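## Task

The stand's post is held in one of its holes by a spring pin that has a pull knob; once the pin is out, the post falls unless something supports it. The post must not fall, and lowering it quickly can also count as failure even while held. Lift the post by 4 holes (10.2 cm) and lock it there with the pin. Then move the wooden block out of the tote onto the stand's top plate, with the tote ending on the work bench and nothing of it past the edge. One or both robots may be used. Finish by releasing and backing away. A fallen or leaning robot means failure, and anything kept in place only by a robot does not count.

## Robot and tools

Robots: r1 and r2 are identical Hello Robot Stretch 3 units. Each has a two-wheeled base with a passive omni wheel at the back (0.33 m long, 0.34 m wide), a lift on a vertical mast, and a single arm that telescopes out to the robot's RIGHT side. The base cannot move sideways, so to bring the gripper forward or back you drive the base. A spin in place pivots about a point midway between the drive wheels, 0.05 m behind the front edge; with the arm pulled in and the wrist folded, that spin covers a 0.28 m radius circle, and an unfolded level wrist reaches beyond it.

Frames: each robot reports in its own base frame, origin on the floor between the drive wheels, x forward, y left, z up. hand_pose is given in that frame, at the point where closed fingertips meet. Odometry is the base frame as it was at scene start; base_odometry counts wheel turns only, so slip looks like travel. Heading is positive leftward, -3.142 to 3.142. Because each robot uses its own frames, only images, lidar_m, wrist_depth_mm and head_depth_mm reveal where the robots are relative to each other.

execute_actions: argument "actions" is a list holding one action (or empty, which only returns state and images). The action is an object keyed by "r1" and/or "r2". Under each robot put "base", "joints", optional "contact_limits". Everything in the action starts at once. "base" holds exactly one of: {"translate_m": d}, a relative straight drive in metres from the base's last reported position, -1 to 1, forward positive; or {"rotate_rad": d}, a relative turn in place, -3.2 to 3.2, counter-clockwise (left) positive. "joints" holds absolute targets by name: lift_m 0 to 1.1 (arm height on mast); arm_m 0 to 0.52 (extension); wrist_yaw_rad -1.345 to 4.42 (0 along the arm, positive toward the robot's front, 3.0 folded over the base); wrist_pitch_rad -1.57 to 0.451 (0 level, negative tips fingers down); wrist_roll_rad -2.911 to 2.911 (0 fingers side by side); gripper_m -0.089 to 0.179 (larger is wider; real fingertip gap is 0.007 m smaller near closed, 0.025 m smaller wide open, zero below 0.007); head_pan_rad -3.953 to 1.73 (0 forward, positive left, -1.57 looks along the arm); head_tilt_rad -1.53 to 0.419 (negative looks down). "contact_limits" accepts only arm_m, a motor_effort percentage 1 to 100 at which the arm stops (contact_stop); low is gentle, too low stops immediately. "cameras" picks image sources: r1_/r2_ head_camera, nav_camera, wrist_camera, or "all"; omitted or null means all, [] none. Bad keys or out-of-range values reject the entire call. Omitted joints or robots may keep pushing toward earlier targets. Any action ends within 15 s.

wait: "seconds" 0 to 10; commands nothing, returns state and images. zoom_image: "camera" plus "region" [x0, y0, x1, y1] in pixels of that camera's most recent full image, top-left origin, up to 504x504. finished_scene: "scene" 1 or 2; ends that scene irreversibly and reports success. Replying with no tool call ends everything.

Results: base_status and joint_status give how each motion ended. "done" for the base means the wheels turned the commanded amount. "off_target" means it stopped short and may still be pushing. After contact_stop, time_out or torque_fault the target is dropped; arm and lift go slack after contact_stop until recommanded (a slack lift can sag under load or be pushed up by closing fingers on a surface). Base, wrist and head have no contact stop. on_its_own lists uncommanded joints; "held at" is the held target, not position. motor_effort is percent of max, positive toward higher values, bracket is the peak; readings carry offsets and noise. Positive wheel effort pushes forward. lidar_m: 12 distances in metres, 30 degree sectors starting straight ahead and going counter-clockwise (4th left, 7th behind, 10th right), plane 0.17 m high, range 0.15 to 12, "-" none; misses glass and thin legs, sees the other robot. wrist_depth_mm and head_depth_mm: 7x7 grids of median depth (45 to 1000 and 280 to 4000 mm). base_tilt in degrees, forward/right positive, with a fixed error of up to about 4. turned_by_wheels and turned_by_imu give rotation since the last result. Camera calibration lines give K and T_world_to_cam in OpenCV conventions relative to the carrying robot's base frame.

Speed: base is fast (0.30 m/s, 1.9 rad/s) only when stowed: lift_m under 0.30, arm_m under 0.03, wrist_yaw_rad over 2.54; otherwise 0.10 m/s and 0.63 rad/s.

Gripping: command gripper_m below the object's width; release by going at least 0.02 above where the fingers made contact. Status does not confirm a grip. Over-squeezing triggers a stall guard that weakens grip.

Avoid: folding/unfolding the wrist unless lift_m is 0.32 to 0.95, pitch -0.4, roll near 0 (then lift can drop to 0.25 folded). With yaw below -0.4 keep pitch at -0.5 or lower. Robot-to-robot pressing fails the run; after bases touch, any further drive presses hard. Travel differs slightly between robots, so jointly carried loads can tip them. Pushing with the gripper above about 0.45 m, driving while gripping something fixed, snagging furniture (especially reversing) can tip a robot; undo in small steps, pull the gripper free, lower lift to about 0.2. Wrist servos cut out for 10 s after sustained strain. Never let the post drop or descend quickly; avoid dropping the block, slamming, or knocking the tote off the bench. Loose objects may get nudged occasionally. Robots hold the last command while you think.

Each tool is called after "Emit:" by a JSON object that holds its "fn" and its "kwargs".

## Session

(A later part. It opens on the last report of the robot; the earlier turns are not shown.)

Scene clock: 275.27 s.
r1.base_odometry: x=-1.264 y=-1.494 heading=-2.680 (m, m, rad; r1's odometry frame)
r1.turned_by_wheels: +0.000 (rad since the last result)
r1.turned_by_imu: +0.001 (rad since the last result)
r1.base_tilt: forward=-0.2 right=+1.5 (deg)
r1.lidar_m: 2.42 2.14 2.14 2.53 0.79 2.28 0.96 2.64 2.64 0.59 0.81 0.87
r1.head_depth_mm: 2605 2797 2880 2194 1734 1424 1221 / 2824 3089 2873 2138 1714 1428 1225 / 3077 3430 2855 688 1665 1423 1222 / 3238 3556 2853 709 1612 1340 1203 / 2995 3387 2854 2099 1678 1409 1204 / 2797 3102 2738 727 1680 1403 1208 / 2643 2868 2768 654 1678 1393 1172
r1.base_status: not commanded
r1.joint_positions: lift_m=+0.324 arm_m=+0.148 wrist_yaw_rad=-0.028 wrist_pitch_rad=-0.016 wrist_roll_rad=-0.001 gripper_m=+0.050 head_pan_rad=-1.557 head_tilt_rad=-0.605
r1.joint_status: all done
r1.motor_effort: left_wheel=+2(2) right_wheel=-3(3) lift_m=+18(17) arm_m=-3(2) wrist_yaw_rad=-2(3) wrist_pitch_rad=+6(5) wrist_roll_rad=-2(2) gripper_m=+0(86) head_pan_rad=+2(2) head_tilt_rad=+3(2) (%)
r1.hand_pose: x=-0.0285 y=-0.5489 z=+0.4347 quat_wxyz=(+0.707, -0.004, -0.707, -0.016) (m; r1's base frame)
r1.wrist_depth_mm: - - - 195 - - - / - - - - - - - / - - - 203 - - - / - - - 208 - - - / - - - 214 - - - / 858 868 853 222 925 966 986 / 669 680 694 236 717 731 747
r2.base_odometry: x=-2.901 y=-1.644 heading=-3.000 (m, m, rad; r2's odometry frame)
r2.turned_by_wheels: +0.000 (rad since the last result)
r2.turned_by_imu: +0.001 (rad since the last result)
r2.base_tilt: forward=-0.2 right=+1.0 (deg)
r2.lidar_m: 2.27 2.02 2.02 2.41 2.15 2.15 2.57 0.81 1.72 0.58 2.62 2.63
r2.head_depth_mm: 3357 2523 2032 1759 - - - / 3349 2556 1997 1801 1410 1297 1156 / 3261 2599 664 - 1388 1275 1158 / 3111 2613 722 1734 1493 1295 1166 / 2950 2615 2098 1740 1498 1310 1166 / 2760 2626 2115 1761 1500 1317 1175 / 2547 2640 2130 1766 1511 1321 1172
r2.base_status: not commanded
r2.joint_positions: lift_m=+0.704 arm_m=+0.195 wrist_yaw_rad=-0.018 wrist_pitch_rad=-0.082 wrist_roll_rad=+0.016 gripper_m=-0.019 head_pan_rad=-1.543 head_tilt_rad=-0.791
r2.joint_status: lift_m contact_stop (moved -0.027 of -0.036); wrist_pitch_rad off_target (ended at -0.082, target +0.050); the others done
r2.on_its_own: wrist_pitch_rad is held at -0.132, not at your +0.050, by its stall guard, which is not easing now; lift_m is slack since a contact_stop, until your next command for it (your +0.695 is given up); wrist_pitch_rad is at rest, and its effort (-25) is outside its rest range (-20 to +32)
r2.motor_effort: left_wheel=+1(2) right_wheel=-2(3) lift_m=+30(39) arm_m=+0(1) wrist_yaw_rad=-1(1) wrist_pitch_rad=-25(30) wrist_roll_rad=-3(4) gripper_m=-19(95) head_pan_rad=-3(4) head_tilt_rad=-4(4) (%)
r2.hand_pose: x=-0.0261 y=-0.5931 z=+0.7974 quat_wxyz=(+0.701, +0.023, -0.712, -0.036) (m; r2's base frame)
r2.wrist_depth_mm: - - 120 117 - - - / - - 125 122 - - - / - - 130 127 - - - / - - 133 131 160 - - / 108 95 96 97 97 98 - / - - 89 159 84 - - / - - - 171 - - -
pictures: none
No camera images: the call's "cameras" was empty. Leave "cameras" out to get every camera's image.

Emit:
{"fn": "execute_actions", "kwargs": {"actions": [{"r1":{"joints":{"arm_m":0.169}},"r2":{"joints":{"lift_m":0.69,"wrist_pitch_rad":0.051,"gripper_m":0.055}}}], "cameras": []}}

Emit:
{"fn": "execute_actions", "kwargs": {"actions": [{"r2":{"joints":{"lift_m":0.701,"gripper_m":-0.02}}}], "cameras": []}}

Emit:
{"fn": "execute_actions", "kwargs": {"actions": [{"r1":{"joints":{"gripper_m":-0.07}},"r2":{"joints":{"lift_m":0.7165}}}], "cameras": []}}

Emit:
{"fn": "execute_actions", "kwargs": {"actions": [{"r1":{"joints":{"arm_m":0.15}}}], "cameras": ["r1_head_camera"]}}

Emit:
{"fn": "execute_actions", "kwargs": {"actions": [{"r2":{"joints":{"lift_m":0.727}}}], "cameras": ["r1_wrist_camera"]}}

Scene clock: 290.20 s.
r1.base_odometry: x=-1.264 y=-1.494 heading=-2.680 (m, m, rad; r1's odometry frame)
r1.turned_by_wheels: +0.000 (rad since the last result)
r1.turned_by_imu: +0.001 (rad since the last result)
r1.base_tilt: forward=-0.2 right=+1.4 (deg)
r1.lidar_m: 2.42 2.13 2.14 2.54 0.79 2.28 0.96 2.64 2.64 0.59 0.81 0.88
r1.head_depth_mm: 2607 2756 2876 2145 1727 1430 1225 / 2832 3091 2879 2161 1712 1423 1219 / 3074 3412 2835 692 1665 1418 1240 / 3224 3572 2834 711 1626 1345 1207 / 3001 3354 2817 2102 1684 1408 1199 / 2812 3052 2802 730 1636 1399 1199 / 2619 2864 2747 652 1667 1393 1174
r1.base_status: not commanded
r1.joint_positions: lift_m=+0.324 arm_m=+0.169 wrist_yaw_rad=-0.028 wrist_pitch_rad=-0.016 wrist_roll_rad=-0.001 gripper_m=+0.050 head_pan_rad=-1.557 head_tilt_rad=-0.605
r1.joint_status: all done
r1.motor_effort: left_wheel=+2(2) right_wheel=-2(3) lift_m=+17(17) arm_m=+1(2) wrist_yaw_rad=-1(2) wrist_pitch_rad=+6(6) wrist_roll_rad=-2(1) gripper_m=+0(0) head_pan_rad=+2(2) head_tilt_rad=+3(3) (%)
r1.hand_pose: x=-0.0287 y=-0.5695 z=+0.4347 quat_wxyz=(+0.707, -0.004, -0.707, -0.016) (m; r1's base frame)
r1.wrist_depth_mm: - - - 174 - - - / - - - 180 - - - / - - - 182 - - - / - - - 184 - - - / - - - 189 - - - / 849 871 839 200 923 974 994 / 665 675 689 208 720 733 746
r2.base_odometry: x=-2.901 y=-1.644 heading=-3.000 (m, m, rad; r2's odometry frame)
r2.turned_by_wheels: +0.000 (rad since the last result)
r2.turned_by_imu: +0.000 (rad since the last result)
r2.base_tilt: forward=-0.2 right=+1.0 (deg)
r2.lidar_m: 2.28 2.02 2.03 2.41 2.15 2.15 2.57 0.81 1.72 0.58 2.63 2.63
r2.head_depth_mm: 3348 2514 2054 1746 - - - / 3338 2543 2004 1785 - 1288 1154 / 3265 2560 664 - 1386 1276 1161 / 3126 2604 721 1740 1499 1302 1163 / 2943 2615 2094 1747 1496 1305 1168 / 2733 2623 2107 1752 1498 1314 1169 / 2566 2651 2116 1762 1512 1327 1175
r2.base_status: not commanded
r2.joint_positions: lift_m=+0.691 arm_m=+0.195 wrist_yaw_rad=-0.023 wrist_pitch_rad=+0.016 wrist_roll_rad=+0.016 gripper_m=+0.055 head_pan_rad=-1.543 head_tilt_rad=-0.791
r2.joint_status: all done
r2.motor_effort: left_wheel=+1(1) right_wheel=-1(3) lift_m=+17(24) arm_m=+1(3) wrist_yaw_rad=+2(1) wrist_pitch_rad=+17(33) wrist_roll_rad=-3(4) gripper_m=+2(81) head_pan_rad=-3(4) head_tilt_rad=-4(4) (%)
r2.hand_pose: x=-0.0273 y=-0.5962 z=+0.8093 quat_wxyz=(+0.702, -0.013, -0.712, -0.003) (m; r2's base frame)
r2.wrist_depth_mm: - - 124 122 - - - / - - 127 125 - - - / - - 130 128 - - - / - - 133 131 226 - - / - 108 109 110 111 112 - / - - 86 85 82 80 - / - - - 159 - - -
pictures: none
No camera images: the call's "cameras" was empty. Leave "cameras" out to get every camera's image.

Scene clock: 291.43 s.
r1.base_odometry: x=-1.264 y=-1.494 heading=-2.680 (m, m, rad; r1's odometry frame)
r1.turned_by_wheels: +0.000 (rad since the last result)
r1.turned_by_imu: +0.000 (rad since the last result)
r1.base_tilt: forward=-0.3 right=+1.5 (deg)
r1.lidar_m: 2.41 2.14 2.14 2.53 0.79 2.28 0.96 2.64 2.64 0.59 0.82 0.88
r1.head_depth_mm: 2595 2814 2871 2175 1724 1434 1220 / 2821 3108 2901 2162 1714 1424 1216 / 3092 3335 2854 689 1662 1424 1243 / 3221 3625 2848 709 1605 1343 1213 / 3066 3342 2837 2120 1685 1402 1199 / 2755 3091 2777 738 1679 1398 1204 / 2621 2812 2739 660 1676 1387 1176
r1.base_status: not commanded
r1.joint_positions: lift_m=+0.324 arm_m=+0.169 wrist_yaw_rad=-0.028 wrist_pitch_rad=-0.016 wrist_roll_rad=-0.001 gripper_m=+0.050 head_pan_rad=-1.557 head_tilt_rad=-0.605
r1.joint_status: not commanded
r1.motor_effort: left_wheel=+2(2) right_wheel=-2(2) lift_m=+17(17) arm_m=+1(2) wrist_yaw_rad=-1(1) wrist_pitch_rad=+6(6) wrist_roll_rad=-2(1) gripper_m=-1(0) head_pan_rad=+3(2) head_tilt_rad=+3(2) (%)
r1.hand_pose: x=-0.0287 y=-0.5695 z=+0.4347 quat_wxyz=(+0.707, -0.004, -0.707, -0.016) (m; r1's base frame)
r1.wrist_depth_mm: - - - 173 - - - / - - - 179 - - - / - - - 183 - - - / - - - 184 - - - / - - - 188 - - - / 838 876 850 200 917 960 977 / 660 673 694 210 710 743 753
r2.base_odometry: x=-2.901 y=-1.644 heading=-3.000 (m, m, rad; r2's odometry frame)
r2.turned_by_wheels: +0.000 (rad since the last result)
r2.turned_by_imu: +0.000 (rad since the last result)
r2.base_tilt: forward=-0.2 right=+0.9 (deg)
r2.lidar_m: 2.28 2.02 2.02 2.41 2.15 2.15 2.56 0.81 1.72 0.58 2.62 2.63
r2.head_depth_mm: 3341 2526 2035 1737 - - - / 3375 2534 1993 1782 - 1295 1155 / 3280 2572 663 - 1277 1279 1155 / 3143 2600 722 1737 1491 1298 1163 / 2967 2622 2106 1745 1498 1312 1164 / 2752 2625 2117 1750 1507 1315 1171 / 2550 2630 2126 1760 1519 1321 1171
r2.base_status: not commanded
r2.joint_positions: lift_m=+0.700 arm_m=+0.195 wrist_yaw_rad=-0.015 wrist_pitch_rad=-0.018 wrist_roll_rad=+0.014 gripper_m=-0.019 head_pan_rad=-1.543 head_tilt_rad=-0.791
r2.joint_status: all done
r2.on_its_own: wrist_pitch_rad is at rest, and its effort (+34) is outside its rest range (-20 to +32)
r2.motor_effort: left_wheel=+1(2) right_wheel=-2(4) lift_m=+49(49) arm_m=-1(2) wrist_yaw_rad=-3(6) wrist_pitch_rad=+34(35) wrist_roll_rad=-2(4) gripper_m=-20(94) head_pan_rad=-4(4) head_tilt_rad=-4(4) (%)
r2.hand_pose: x=-0.0253 y=-0.5957 z=+0.8103 quat_wxyz=(+0.702, +0.001, -0.712, -0.012) (m; r2's base frame)
r2.wrist_depth_mm: - - 121 119 - - - / - - 125 122 - - - / - - 129 126 - - - / - - 133 130 215 - - / - 113 115 116 117 118 - / - 90 86 85 82 81 - / - - - 162 - - -
pictures: none
No camera images: the call's "cameras" was empty. Leave "cameras" out to get every camera's image.

Scene clock: 293.13 s.
r1.base_odometry: x=-1.264 y=-1.494 heading=-2.680 (m, m, rad; r1's odometry frame)
r1.turned_by_wheels: +0.000 (rad since the last result)
r1.turned_by_imu: +0.000 (rad since the last result)
r1.base_tilt: forward=-0.1 right=+1.6 (deg)
r1.lidar_m: 2.41 2.13 2.14 2.53 0.79 2.28 0.96 2.63 2.63 0.59 0.81 0.87
r1.head_depth_mm: 2557 2776 2913 2160 1712 1440 1221 / 2824 3069 2912 2152 1713 1424 1220 / 3096 3338 2847 688 1659 1417 1245 / 3264 3551 2859 706 1606 1331 1233 / 2971 3298 2805 2115 1696 1399 1211 / 2781 3057 2757 723 1691 1400 1199 / 2622 2852 2774 636 1671 1389 1175
r1.base_status: not commanded
r1.joint_positions: lift_m=+0.324 arm_m=+0.169 wrist_yaw_rad=-0.026 wrist_pitch_rad=-0.016 wrist_roll_rad=-0.001 gripper_m=-0.068 head_pan_rad=-1.557 head_tilt_rad=-0.605
r1.joint_status: all done
r1.motor_effort: left_wheel=+2(2) right_wheel=-2(2) lift_m=+18(17) arm_m=-3(3) wrist_yaw_rad=-3(2) wrist_pitch_rad=+6(6) wrist_roll_rad=-2(2) gripper_m=-32(100) head_pan_rad=+2(2) head_tilt_rad=+3(3) (%)
r1.hand_pose: x=-0.0282 y=-0.5700 z=+0.4346 quat_wxyz=(+0.707, -0.003, -0.707, -0.015) (m; r1's base frame)
r1.wrist_depth_mm: - - - 173 - - - / - - - 180 - - - / - - - 183 - - - / - - - 183 - - - / - - - 152 - - - / 847 865 856 200 928 960 966 / 663 684 679 208 711 733 749
r2.base_odometry: x=-2.901 y=-1.644 heading=-3.000 (m, m, rad; r2's odometry frame)
r2.turned_by_wheels: +0.000 (rad since the last result)
r2.turned_by_imu: +0.000 (rad since the last result)
r2.base_tilt: forward=-0.2 right=+1.0 (deg)
r2.lidar_m: 2.27 2.01 2.02 2.41 2.15 2.15 2.57 0.81 1.72 0.58 2.62 2.62
r2.head_depth_mm: 3301 2523 2044 1751 - - 1157 / 3348 2547 1978 1800 1414 1292 1159 / 3249 2386 661 - 1384 1275 1160 / 3125 2590 717 1736 1489 1297 1157 / 2954 2621 2097 1746 1499 1309 1167 / 2731 2626 2104 1755 1502 1317 1171 / 2575 2634 2127 1772 1508 1318 1171
r2.base_status: not commanded
r2.joint_positions: lift_m=+0.715 arm_m=+0.195 wrist_yaw_rad=-0.015 wrist_pitch_rad=-0.064 wrist_roll_rad=+0.014 gripper_m=-0.016 head_pan_rad=-1.543 head_tilt_rad=-0.791
r2.joint_status: all done
r2.on_its_own: wrist_pitch_rad is at rest, and its effort (+57) is outside its rest range (-20 to +32)
r2.motor_effort: left_wheel=+1(1) right_wheel=-2(2) lift_m=+54(54) arm_m=-2(2) wrist_yaw_rad=-3(3) wrist_pitch_rad=+57(58) wrist_roll_rad=-2(2) gripper_m=-19(20) head_pan_rad=-3(4) head_tilt_rad=-3(4) (%)
r2.hand_pose: x=-0.0253 y=-0.5943 z=+0.8138 quat_wxyz=(+0.702, +0.017, -0.712, -0.028) (m; r2's base frame)
r2.wrist_depth_mm: - - 117 115 - - - / - - 122 119 - - - / - - 126 124 - - - / - - 132 128 202 - - / - 119 120 122 123 134 - / - 91 87 87 88 89 - / - - - 165 - - -
pictures: none
No camera images: the call's "cameras" was empty. Leave "cameras" out to get every camera's image.

Scene clock: 294.17 s.
r1.base_odometry: x=-1.264 y=-1.494 heading=-2.680 (m, m, rad; r1's odometry frame)
r1.turned_by_wheels: +0.000 (rad since the last result)
r1.turned_by_imu: +0.000 (rad since the last result)
r1.base_tilt: forward=-0.1 right=+1.5 (deg)
r1.lidar_m: 2.41 2.13 2.14 2.54 0.79 2.28 0.96 2.64 2.64 0.59 0.82 0.87
r1.head_depth_mm: 2572 2838 2853 2157 1726 1421 1227 / 2794 3077 2881 2156 1718 1429 1215 / 3100 3426 2878 686 1669 1424 1225 / 3277 3555 2823 705 1612 1354 1206 / 3033 3328 2803 2110 1693 1408 1206 / 2795 3077 2807 724 1689 1403 1205 / 2615 2842 2720 638 1662 1397 1170
r1.base_status: not commanded
r1.joint_positions: lift_m=+0.324 arm_m=+0.150 wrist_yaw_rad=-0.025 wrist_pitch_rad=-0.016 wrist_roll_rad=-0.001 gripper_m=-0.064 head_pan_rad=-1.557 head_tilt_rad=-0.605
r1.joint_status: all done
r1.on_its_own: gripper_m is held at -0.063, not at your -0.070, by its stall guard, which is still easing
r1.motor_effort: left_wheel=+3(2) right_wheel=-3(2) lift_m=+17(18) arm_m=-4(10) wrist_yaw_rad=-3(3) wrist_pitch_rad=+6(6) wrist_roll_rad=-1(2) gripper_m=-2(31) head_pan_rad=+2(2) head_tilt_rad=+3(2) (%)
r1.hand_pose: x=-0.0277 y=-0.5511 z=+0.4346 quat_wxyz=(+0.707, -0.003, -0.707, -0.015) (m; r1's base frame)
r1.wrist_depth_mm: - - - 191 - - - / - - - - - - - / - - - 202 - - - / - - - 204 - - - / - - - - - - - / 841 873 875 221 940 942 975 / 677 670 686 233 713 731 751
r2.base_odometry: x=-2.901 y=-1.644 heading=-3.000 (m, m, rad; r2's odometry frame)
r2.turned_by_wheels: +0.000 (rad since the last result)
r2.turned_by_imu: +0.000 (rad since the last result)
r2.base_tilt: forward=-0.2 right=+1.0 (deg)
r2.lidar_m: 2.28 2.02 2.03 2.41 2.14 2.16 2.57 0.81 1.73 0.58 2.62 2.63
r2.head_depth_mm: 3336 2536 2026 1760 - - 1154 / 3364 2554 1981 1806 1413 1296 1152 / 3258 2395 659 - 1391 1275 1156 / 3148 2596 714 1732 1488 1298 1160 / 2960 2594 2091 1739 1495 1313 1162 / 2744 2636 2091 1759 1505 1314 1169 / 2562 2657 2113 1765 1516 1320 1175
r2.base_status: not commanded
r2.joint_positions: lift_m=+0.715 arm_m=+0.195 wrist_yaw_rad=-0.015 wrist_pitch_rad=-0.063 wrist_roll_rad=+0.014 gripper_m=-0.016 head_pan_rad=-1.543 head_tilt_rad=-0.791
r2.joint_status: not commanded
r2.on_its_own: wrist_pitch_rad is at rest, and its effort (+57) is outside its rest range (-20 to +32)
r2.motor_effort: left_wheel=+1(1) right_wheel=-2(2) lift_m=+54(54) arm_m=-2(2) wrist_yaw_rad=-3(3) wrist_pitch_rad=+57(57) wrist_roll_rad=-2(2) gripper_m=-20(20) head_pan_rad=-3(4) head_tilt_rad=-5(4) (%)
r2.hand_pose: x=-0.0253 y=-0.5943 z=+0.8138 quat_wxyz=(+0.702, +0.017, -0.712, -0.028) (m; r2's base frame)
r2.wrist_depth_mm: - - 117 115 - - - / - - 122 119 - - - / - - 126 124 - - - / - - 132 129 203 - - / - 119 120 121 123 134 - / - 91 87 87 88 88 - / - - - 165 - - -
pictures: r1_head_camera (sideways: a quarter turn clockwise sets it upright)
camera_calibration (this result's frames):
r1_head_camera: T_world_to_cam=[[-0.0679607, 0.585683, -0.807686, 1.07744], [0.997121, 0.0671624, -0.0351983, 0.048439], [0.0336311, -0.807753, -0.588561, 0.723989], [0, 0, 0, 1]] pos_world=[0.000575224, -0.0494851, 1.29805]
Images, in order (width x height): r1_head_camera 896x504.

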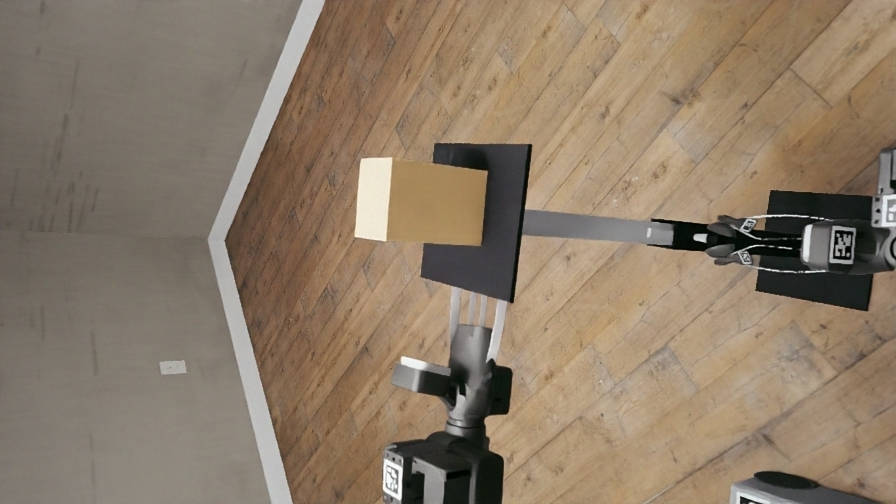

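Scene clock: 294.90 s.
r1.base_odometry: x=-1.264 y=-1.494 heading=-2.680 (m, m, rad; r1's odometry frame)
r1.turned_by_wheels: +0.000 (rad since the last result)
r1.turned_by_imu: +0.000 (rad since the last result)
r1.base_tilt: forward=-0.1 right=+1.5 (deg)
r1.lidar_m: 2.42 2.14 2.14 2.54 0.79 2.28 0.96 2.63 2.64 0.59 0.81 0.87
r1.head_depth_mm: 2585 2794 2880 2154 1734 1435 1222 / 2807 3064 2890 2171 1712 1421 1226 / 3059 3349 2846 680 1673 1432 1219 / 3174 3495 2835 698 1654 1351 1194 / 2982 3334 2818 1957 1695 1403 1195 / 2786 3130 2794 712 1674 1403 1196 / 2627 2879 2764 644 1680 1394 1174
r1.base_status: not commanded
r1.joint_positions: lift_m=+0.324 arm_m=+0.150 wrist_yaw_rad=-0.025 wrist_pitch_rad=-0.016 wrist_roll_rad=-0.001 gripper_m=-0.060 head_pan_rad=-1.557 head_tilt_rad=-0.605
r1.joint_status: not commanded
r1.on_its_own: gripper_m is held at -0.060, not at your -0.070, by its stall guard, which is still easing
r1.motor_effort: left_wheel=+2(2) right_wheel=-3(3) lift_m=+18(17) arm_m=-4(4) wrist_yaw_rad=-3(3) wrist_pitch_rad=+5(6) wrist_roll_rad=-2(1) gripper_m=-4(28) head_pan_rad=+2(2) head_tilt_rad=+2(3) (%)
r1.hand_pose: x=-0.0277 y=-0.5511 z=+0.4346 quat_wxyz=(+0.707, -0.003, -0.707, -0.015) (m; r1's base frame)
r1.wrist_depth_mm: - - - 190 - - - / - - - - - - - / - - - 202 - - - / - - - 204 - - - / - - - - - - - / 844 873 884 221 942 950 986 / 664 682 691 232 720 741 744
r2.base_odometry: x=-2.901 y=-1.644 heading=-3.000 (m, m, rad; r2's odometry frame)
r2.turned_by_wheels: +0.000 (rad since the last result)
r2.turned_by_imu: +0.000 (rad since the last result)
r2.base_tilt: forward=-0.2 right=+1.1 (deg)
r2.lidar_m: 2.27 2.02 2.02 2.40 2.15 2.15 2.57 0.81 1.72 0.58 2.63 2.63
r2.head_depth_mm: 3348 2531 2037 1789 - - 1151 / 3335 2554 1938 1805 1406 1297 1155 / 3248 2401 662 - 1383 1274 1156 / 3111 2584 710 1742 1481 1298 1162 / 2940 2605 2089 1737 1499 1313 1167 / 2725 2626 2098 1760 1501 1310 1171 / 2566 2650 2115 1763 1515 1326 1176
r2.base_status: not commanded
r2.joint_positions: lift_m=+0.726 arm_m=+0.195 wrist_yaw_rad=-0.015 wrist_pitch_rad=-0.088 wrist_roll_rad=+0.014 gripper_m=-0.016 head_pan_rad=-1.543 head_tilt_rad=-0.791
r2.joint_status: all done
r2.on_its_own: wrist_pitch_rad is at rest, and its effort (+70) is outside its rest range (-20 to +32)
r2.motor_effort: left_wheel=+1(1) right_wheel=-2(2) lift_m=+56(58) arm_m=-3(3) wrist_yaw_rad=-3(3) wrist_pitch_rad=+70(72) wrist_roll_rad=-2(2) gripper_m=-20(20) head_pan_rad=-4(4) head_tilt_rad=-5(4) (%)
r2.hand_pose: x=-0.0253 y=-0.5933 z=+0.8180 quat_wxyz=(+0.701, +0.026, -0.711, -0.037) (m; r2's base frame)
r2.wrist_depth_mm: - - 116 114 - - - / - - 121 118 - - - / - - 126 123 - - - / - - 133 128 199 - - / - 122 123 124 125 137 - / - 94 90 91 91 92 - / - - - 167 - - -
pictures: r1_wrist_camera
camera_calibration (this result's frames):
r1_wrist_camera: T_world_to_cam=[[-0.998628, 0.00135716, 0.0523547, -0.0502348], [-0.0507528, 0.221593, -0.973818, 0.574367], [-0.012923, -0.975138, -0.22122, -0.270847], [0, 0, 0, 1]] pos_world=[-0.0245153, -0.391321, 0.502042]
Images, in order (width x height): r1_wrist_camera 644x364.

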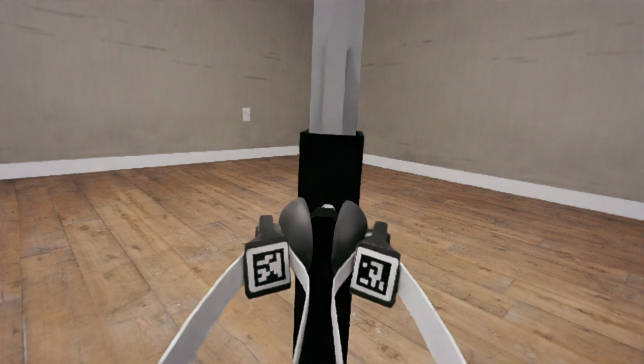

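Emit:
{"fn": "execute_actions", "kwargs": {"actions": [{"r1":{"joints":{"gripper_m":0.045}}}], "cameras": []}}

Emit:
{"fn": "execute_actions", "kwargs": {"actions": [{"r1":{"joints":{"arm_m":0.169}}}], "cameras": ["r1_wrist_camera"]}}

Emit:
{"fn": "execute_actions", "kwargs": {"actions": [{"r1":{"joints":{"gripper_m":-0.089}}}], "cameras": []}}

Emit:
{"fn": "execute_actions", "kwargs": {"actions": [{"r1":{"joints":{"arm_m":0.164}},"r2":{"joints":{"lift_m":0.711}}}], "cameras": []}}

Emit:
{"fn": "execute_actions", "kwargs": {"actions": [{"r1":{"joints":{"arm_m":0.156,"gripper_m":-0.085}}}], "cameras": ["r1_head_camera"]}}

Emit:
{"fn": "execute_actions", "kwargs": {"actions": [{"r2":{"joints":{"lift_m":0.727}}}], "cameras": ["r1_wrist_camera"]}}

Scene clock: 311.20 s.
r1.base_odometry: x=-1.264 y=-1.494 heading=-2.680 (m, m, rad; r1's odometry frame)
r1.turned_by_wheels: +0.000 (rad since the last result)
r1.turned_by_imu: +0.001 (rad since the last result)
r1.base_tilt: forward=-0.1 right=+1.4 (deg)
r1.lidar_m: 2.41 2.13 2.14 2.54 0.79 2.29 0.96 2.63 2.63 0.59 0.82 0.87
r1.head_depth_mm: 2575 2776 2866 2184 1719 1445 1226 / 2793 3073 2868 2152 1733 1431 1224 / 3093 3378 2882 691 1660 1418 1215 / 3238 3572 2834 709 1609 1333 1200 / 3035 3384 2788 2033 1672 1400 1207 / 2786 3074 2827 718 1675 1404 1204 / 2584 2849 2759 642 1673 1388 1176
r1.base_status: not commanded
r1.joint_positions: lift_m=+0.324 arm_m=+0.150 wrist_yaw_rad=-0.028 wrist_pitch_rad=-0.016 wrist_roll_rad=-0.001 gripper_m=+0.045 head_pan_rad=-1.557 head_tilt_rad=-0.605
r1.joint_status: all done
r1.motor_effort: left_wheel=+1(2) right_wheel=-2(2) lift_m=+17(18) arm_m=-2(2) wrist_yaw_rad=-1(3) wrist_pitch_rad=+6(6) wrist_roll_rad=-2(2) gripper_m=+0(86) head_pan_rad=+2(2) head_tilt_rad=+3(2) (%)
r1.hand_pose: x=-0.0285 y=-0.5509 z=+0.4346 quat_wxyz=(+0.707, -0.004, -0.707, -0.016) (m; r1's base frame)
r1.wrist_depth_mm: - - - 193 - - - / - - - - - - - / - - - 201 - - - / - - - 205 - - - / - - - 208 - - - / 843 865 846 221 925 968 979 / 660 678 696 231 720 746 754
r2.base_odometry: x=-2.901 y=-1.644 heading=-3.000 (m, m, rad; r2's odometry frame)
r2.turned_by_wheels: +0.000 (rad since the last result)
r2.turned_by_imu: +0.001 (rad since the last result)
r2.base_tilt: forward=-0.2 right=+1.1 (deg)
r2.lidar_m: 2.28 2.02 2.03 2.41 2.15 2.15 2.57 0.81 1.72 0.58 2.63 2.63
r2.head_depth_mm: 3278 2501 2039 1789 - - 1153 / 3359 2562 1996 1801 1403 1292 1156 / 3260 2572 662 - 1388 1274 1160 / 3134 2589 721 1739 1489 1295 1166 / 2937 2603 2088 1750 1496 1307 1168 / 2728 2627 2108 1740 1509 1318 1172 / 2561 2648 2122 1756 1511 1322 1172
r2.base_status: not commanded
r2.joint_positions: lift_m=+0.726 arm_m=+0.195 wrist_yaw_rad=-0.015 wrist_pitch_rad=-0.126 wrist_roll_rad=+0.014 gripper_m=-0.016 head_pan_rad=-1.543 head_tilt_rad=-0.791
r2.joint_status: not commanded
r2.on_its_own: wrist_pitch_rad is held at -0.105, not at your +0.051, by its stall guard, which is not easing now
r2.motor_effort: left_wheel=+2(3) right_wheel=-3(3) lift_m=+47(47) arm_m=-3(2) wrist_yaw_rad=-3(3) wrist_pitch_rad=+10(10) wrist_roll_rad=-2(2) gripper_m=-19(19) head_pan_rad=-4(4) head_tilt_rad=-4(4) (%)
r2.hand_pose: x=-0.0253 y=-0.5914 z=+0.8088 quat_wxyz=(+0.701, +0.039, -0.711, -0.051) (m; r2's base frame)
r2.wrist_depth_mm: - - 114 112 - - - / - - 120 117 - - - / - - 126 122 - - - / - - 132 128 190 - - / - 122 123 125 125 146 - / - 92 92 93 93 94 - / - - - 172 - - -
pictures: none
No camera images: the call's "cameras" was empty. Leave "cameras" out to get every camera's image.

Scene clock: 312.23 s.
r1.base_odometry: x=-1.264 y=-1.494 heading=-2.680 (m, m, rad; r1's odometry frame)
r1.turned_by_wheels: +0.000 (rad since the last result)
r1.turned_by_imu: +0.000 (rad since the last result)
r1.base_tilt: forward=-0.1 right=+1.5 (deg)
r1.lidar_m: 2.41 2.13 2.14 2.53 0.79 2.29 0.96 2.63 2.64 0.59 0.81 0.87
r1.head_depth_mm: 2578 2806 2893 2175 1718 1434 1228 / 2845 3055 2859 2154 1715 1421 1226 / 3123 3389 2825 692 1656 1417 1236 / 3207 3586 2869 708 1596 1342 1227 / 3029 3367 2781 2037 1694 1407 1204 / 2764 3094 2782 717 1685 1405 1202 / 2628 2892 2759 645 1672 1386 1176
r1.base_status: not commanded
r1.joint_positions: lift_m=+0.324 arm_m=+0.169 wrist_yaw_rad=-0.028 wrist_pitch_rad=-0.016 wrist_roll_rad=-0.001 gripper_m=+0.045 head_pan_rad=-1.557 head_tilt_rad=-0.605
r1.joint_status: all done
r1.motor_effort: left_wheel=+2(1) right_wheel=-2(2) lift_m=+18(17) arm_m=+1(1) wrist_yaw_rad=-1(1) wrist_pitch_rad=+6(5) wrist_roll_rad=-2(2) gripper_m=+0(1) head_pan_rad=+3(2) head_tilt_rad=+2(2) (%)
r1.hand_pose: x=-0.0287 y=-0.5695 z=+0.4346 quat_wxyz=(+0.707, -0.004, -0.707, -0.016) (m; r1's base frame)
r1.wrist_depth_mm: - - - 174 - - - / - - - 180 - - - / - - - 182 - - - / - - - 183 - - - / - - - 189 - - - / 854 858 842 199 928 947 990 / 666 680 690 208 716 734 751
r2.base_odometry: x=-2.901 y=-1.644 heading=-3.000 (m, m, rad; r2's odometry frame)
r2.turned_by_wheels: +0.000 (rad since the last result)
r2.turned_by_imu: +0.000 (rad since the last result)
r2.base_tilt: forward=-0.3 right=+1.1 (deg)
r2.lidar_m: 2.28 2.02 2.03 2.42 2.15 2.15 2.56 0.81 1.72 0.58 2.62 2.63
r2.head_depth_mm: 3332 2532 2036 1791 - - 1153 / 3377 2550 1985 1800 1405 1294 1152 / 3278 2561 662 - 1380 1280 1156 / 3152 2597 721 1729 1493 1292 1164 / 2963 2613 2095 1743 1488 1311 1167 / 2731 2637 2100 1750 1506 1316 1169 / 2564 2630 2120 1765 1509 1321 1171
r2.base_status: not commanded
r2.joint_positions: lift_m=+0.726 arm_m=+0.195 wrist_yaw_rad=-0.015 wrist_pitch_rad=-0.126 wrist_roll_rad=+0.014 gripper_m=-0.016 head_pan_rad=-1.543 head_tilt_rad=-0.791
r2.joint_status: not commanded
r2.on_its_own: wrist_pitch_rad is held at -0.105, not at your +0.051, by its stall guard, which is not easing now
r2.motor_effort: left_wheel=+2(2) right_wheel=-3(3) lift_m=+47(47) arm_m=-3(3) wrist_yaw_rad=-3(3) wrist_pitch_rad=+10(10) wrist_roll_rad=-2(2) gripper_m=-19(19) head_pan_rad=-4(4) head_tilt_rad=-4(4) (%)
r2.hand_pose: x=-0.0253 y=-0.5914 z=+0.8088 quat_wxyz=(+0.701, +0.039, -0.711, -0.051) (m; r2's base frame)
r2.wrist_depth_mm: - - 115 112 - - - / - - 120 117 - - - / - - 125 123 - - - / - - 133 129 190 - - / - 122 123 124 125 146 - / - 93 92 93 93 94 - / - - - 172 - - -
pictures: r1_wrist_camera
camera_calibration (this result's frames):
r1_wrist_camera: T_world_to_cam=[[-0.998616, 0.00495179, 0.0523527, -0.0490809], [-0.0499513, 0.22187, -0.973796, 0.578537], [-0.0164375, -0.975064, -0.221315, -0.288789], [0, 0, 0, 1]] pos_world=[-0.0248613, -0.409704, 0.502033]
Images, in order (width x height): r1_wrist_camera 644x364.

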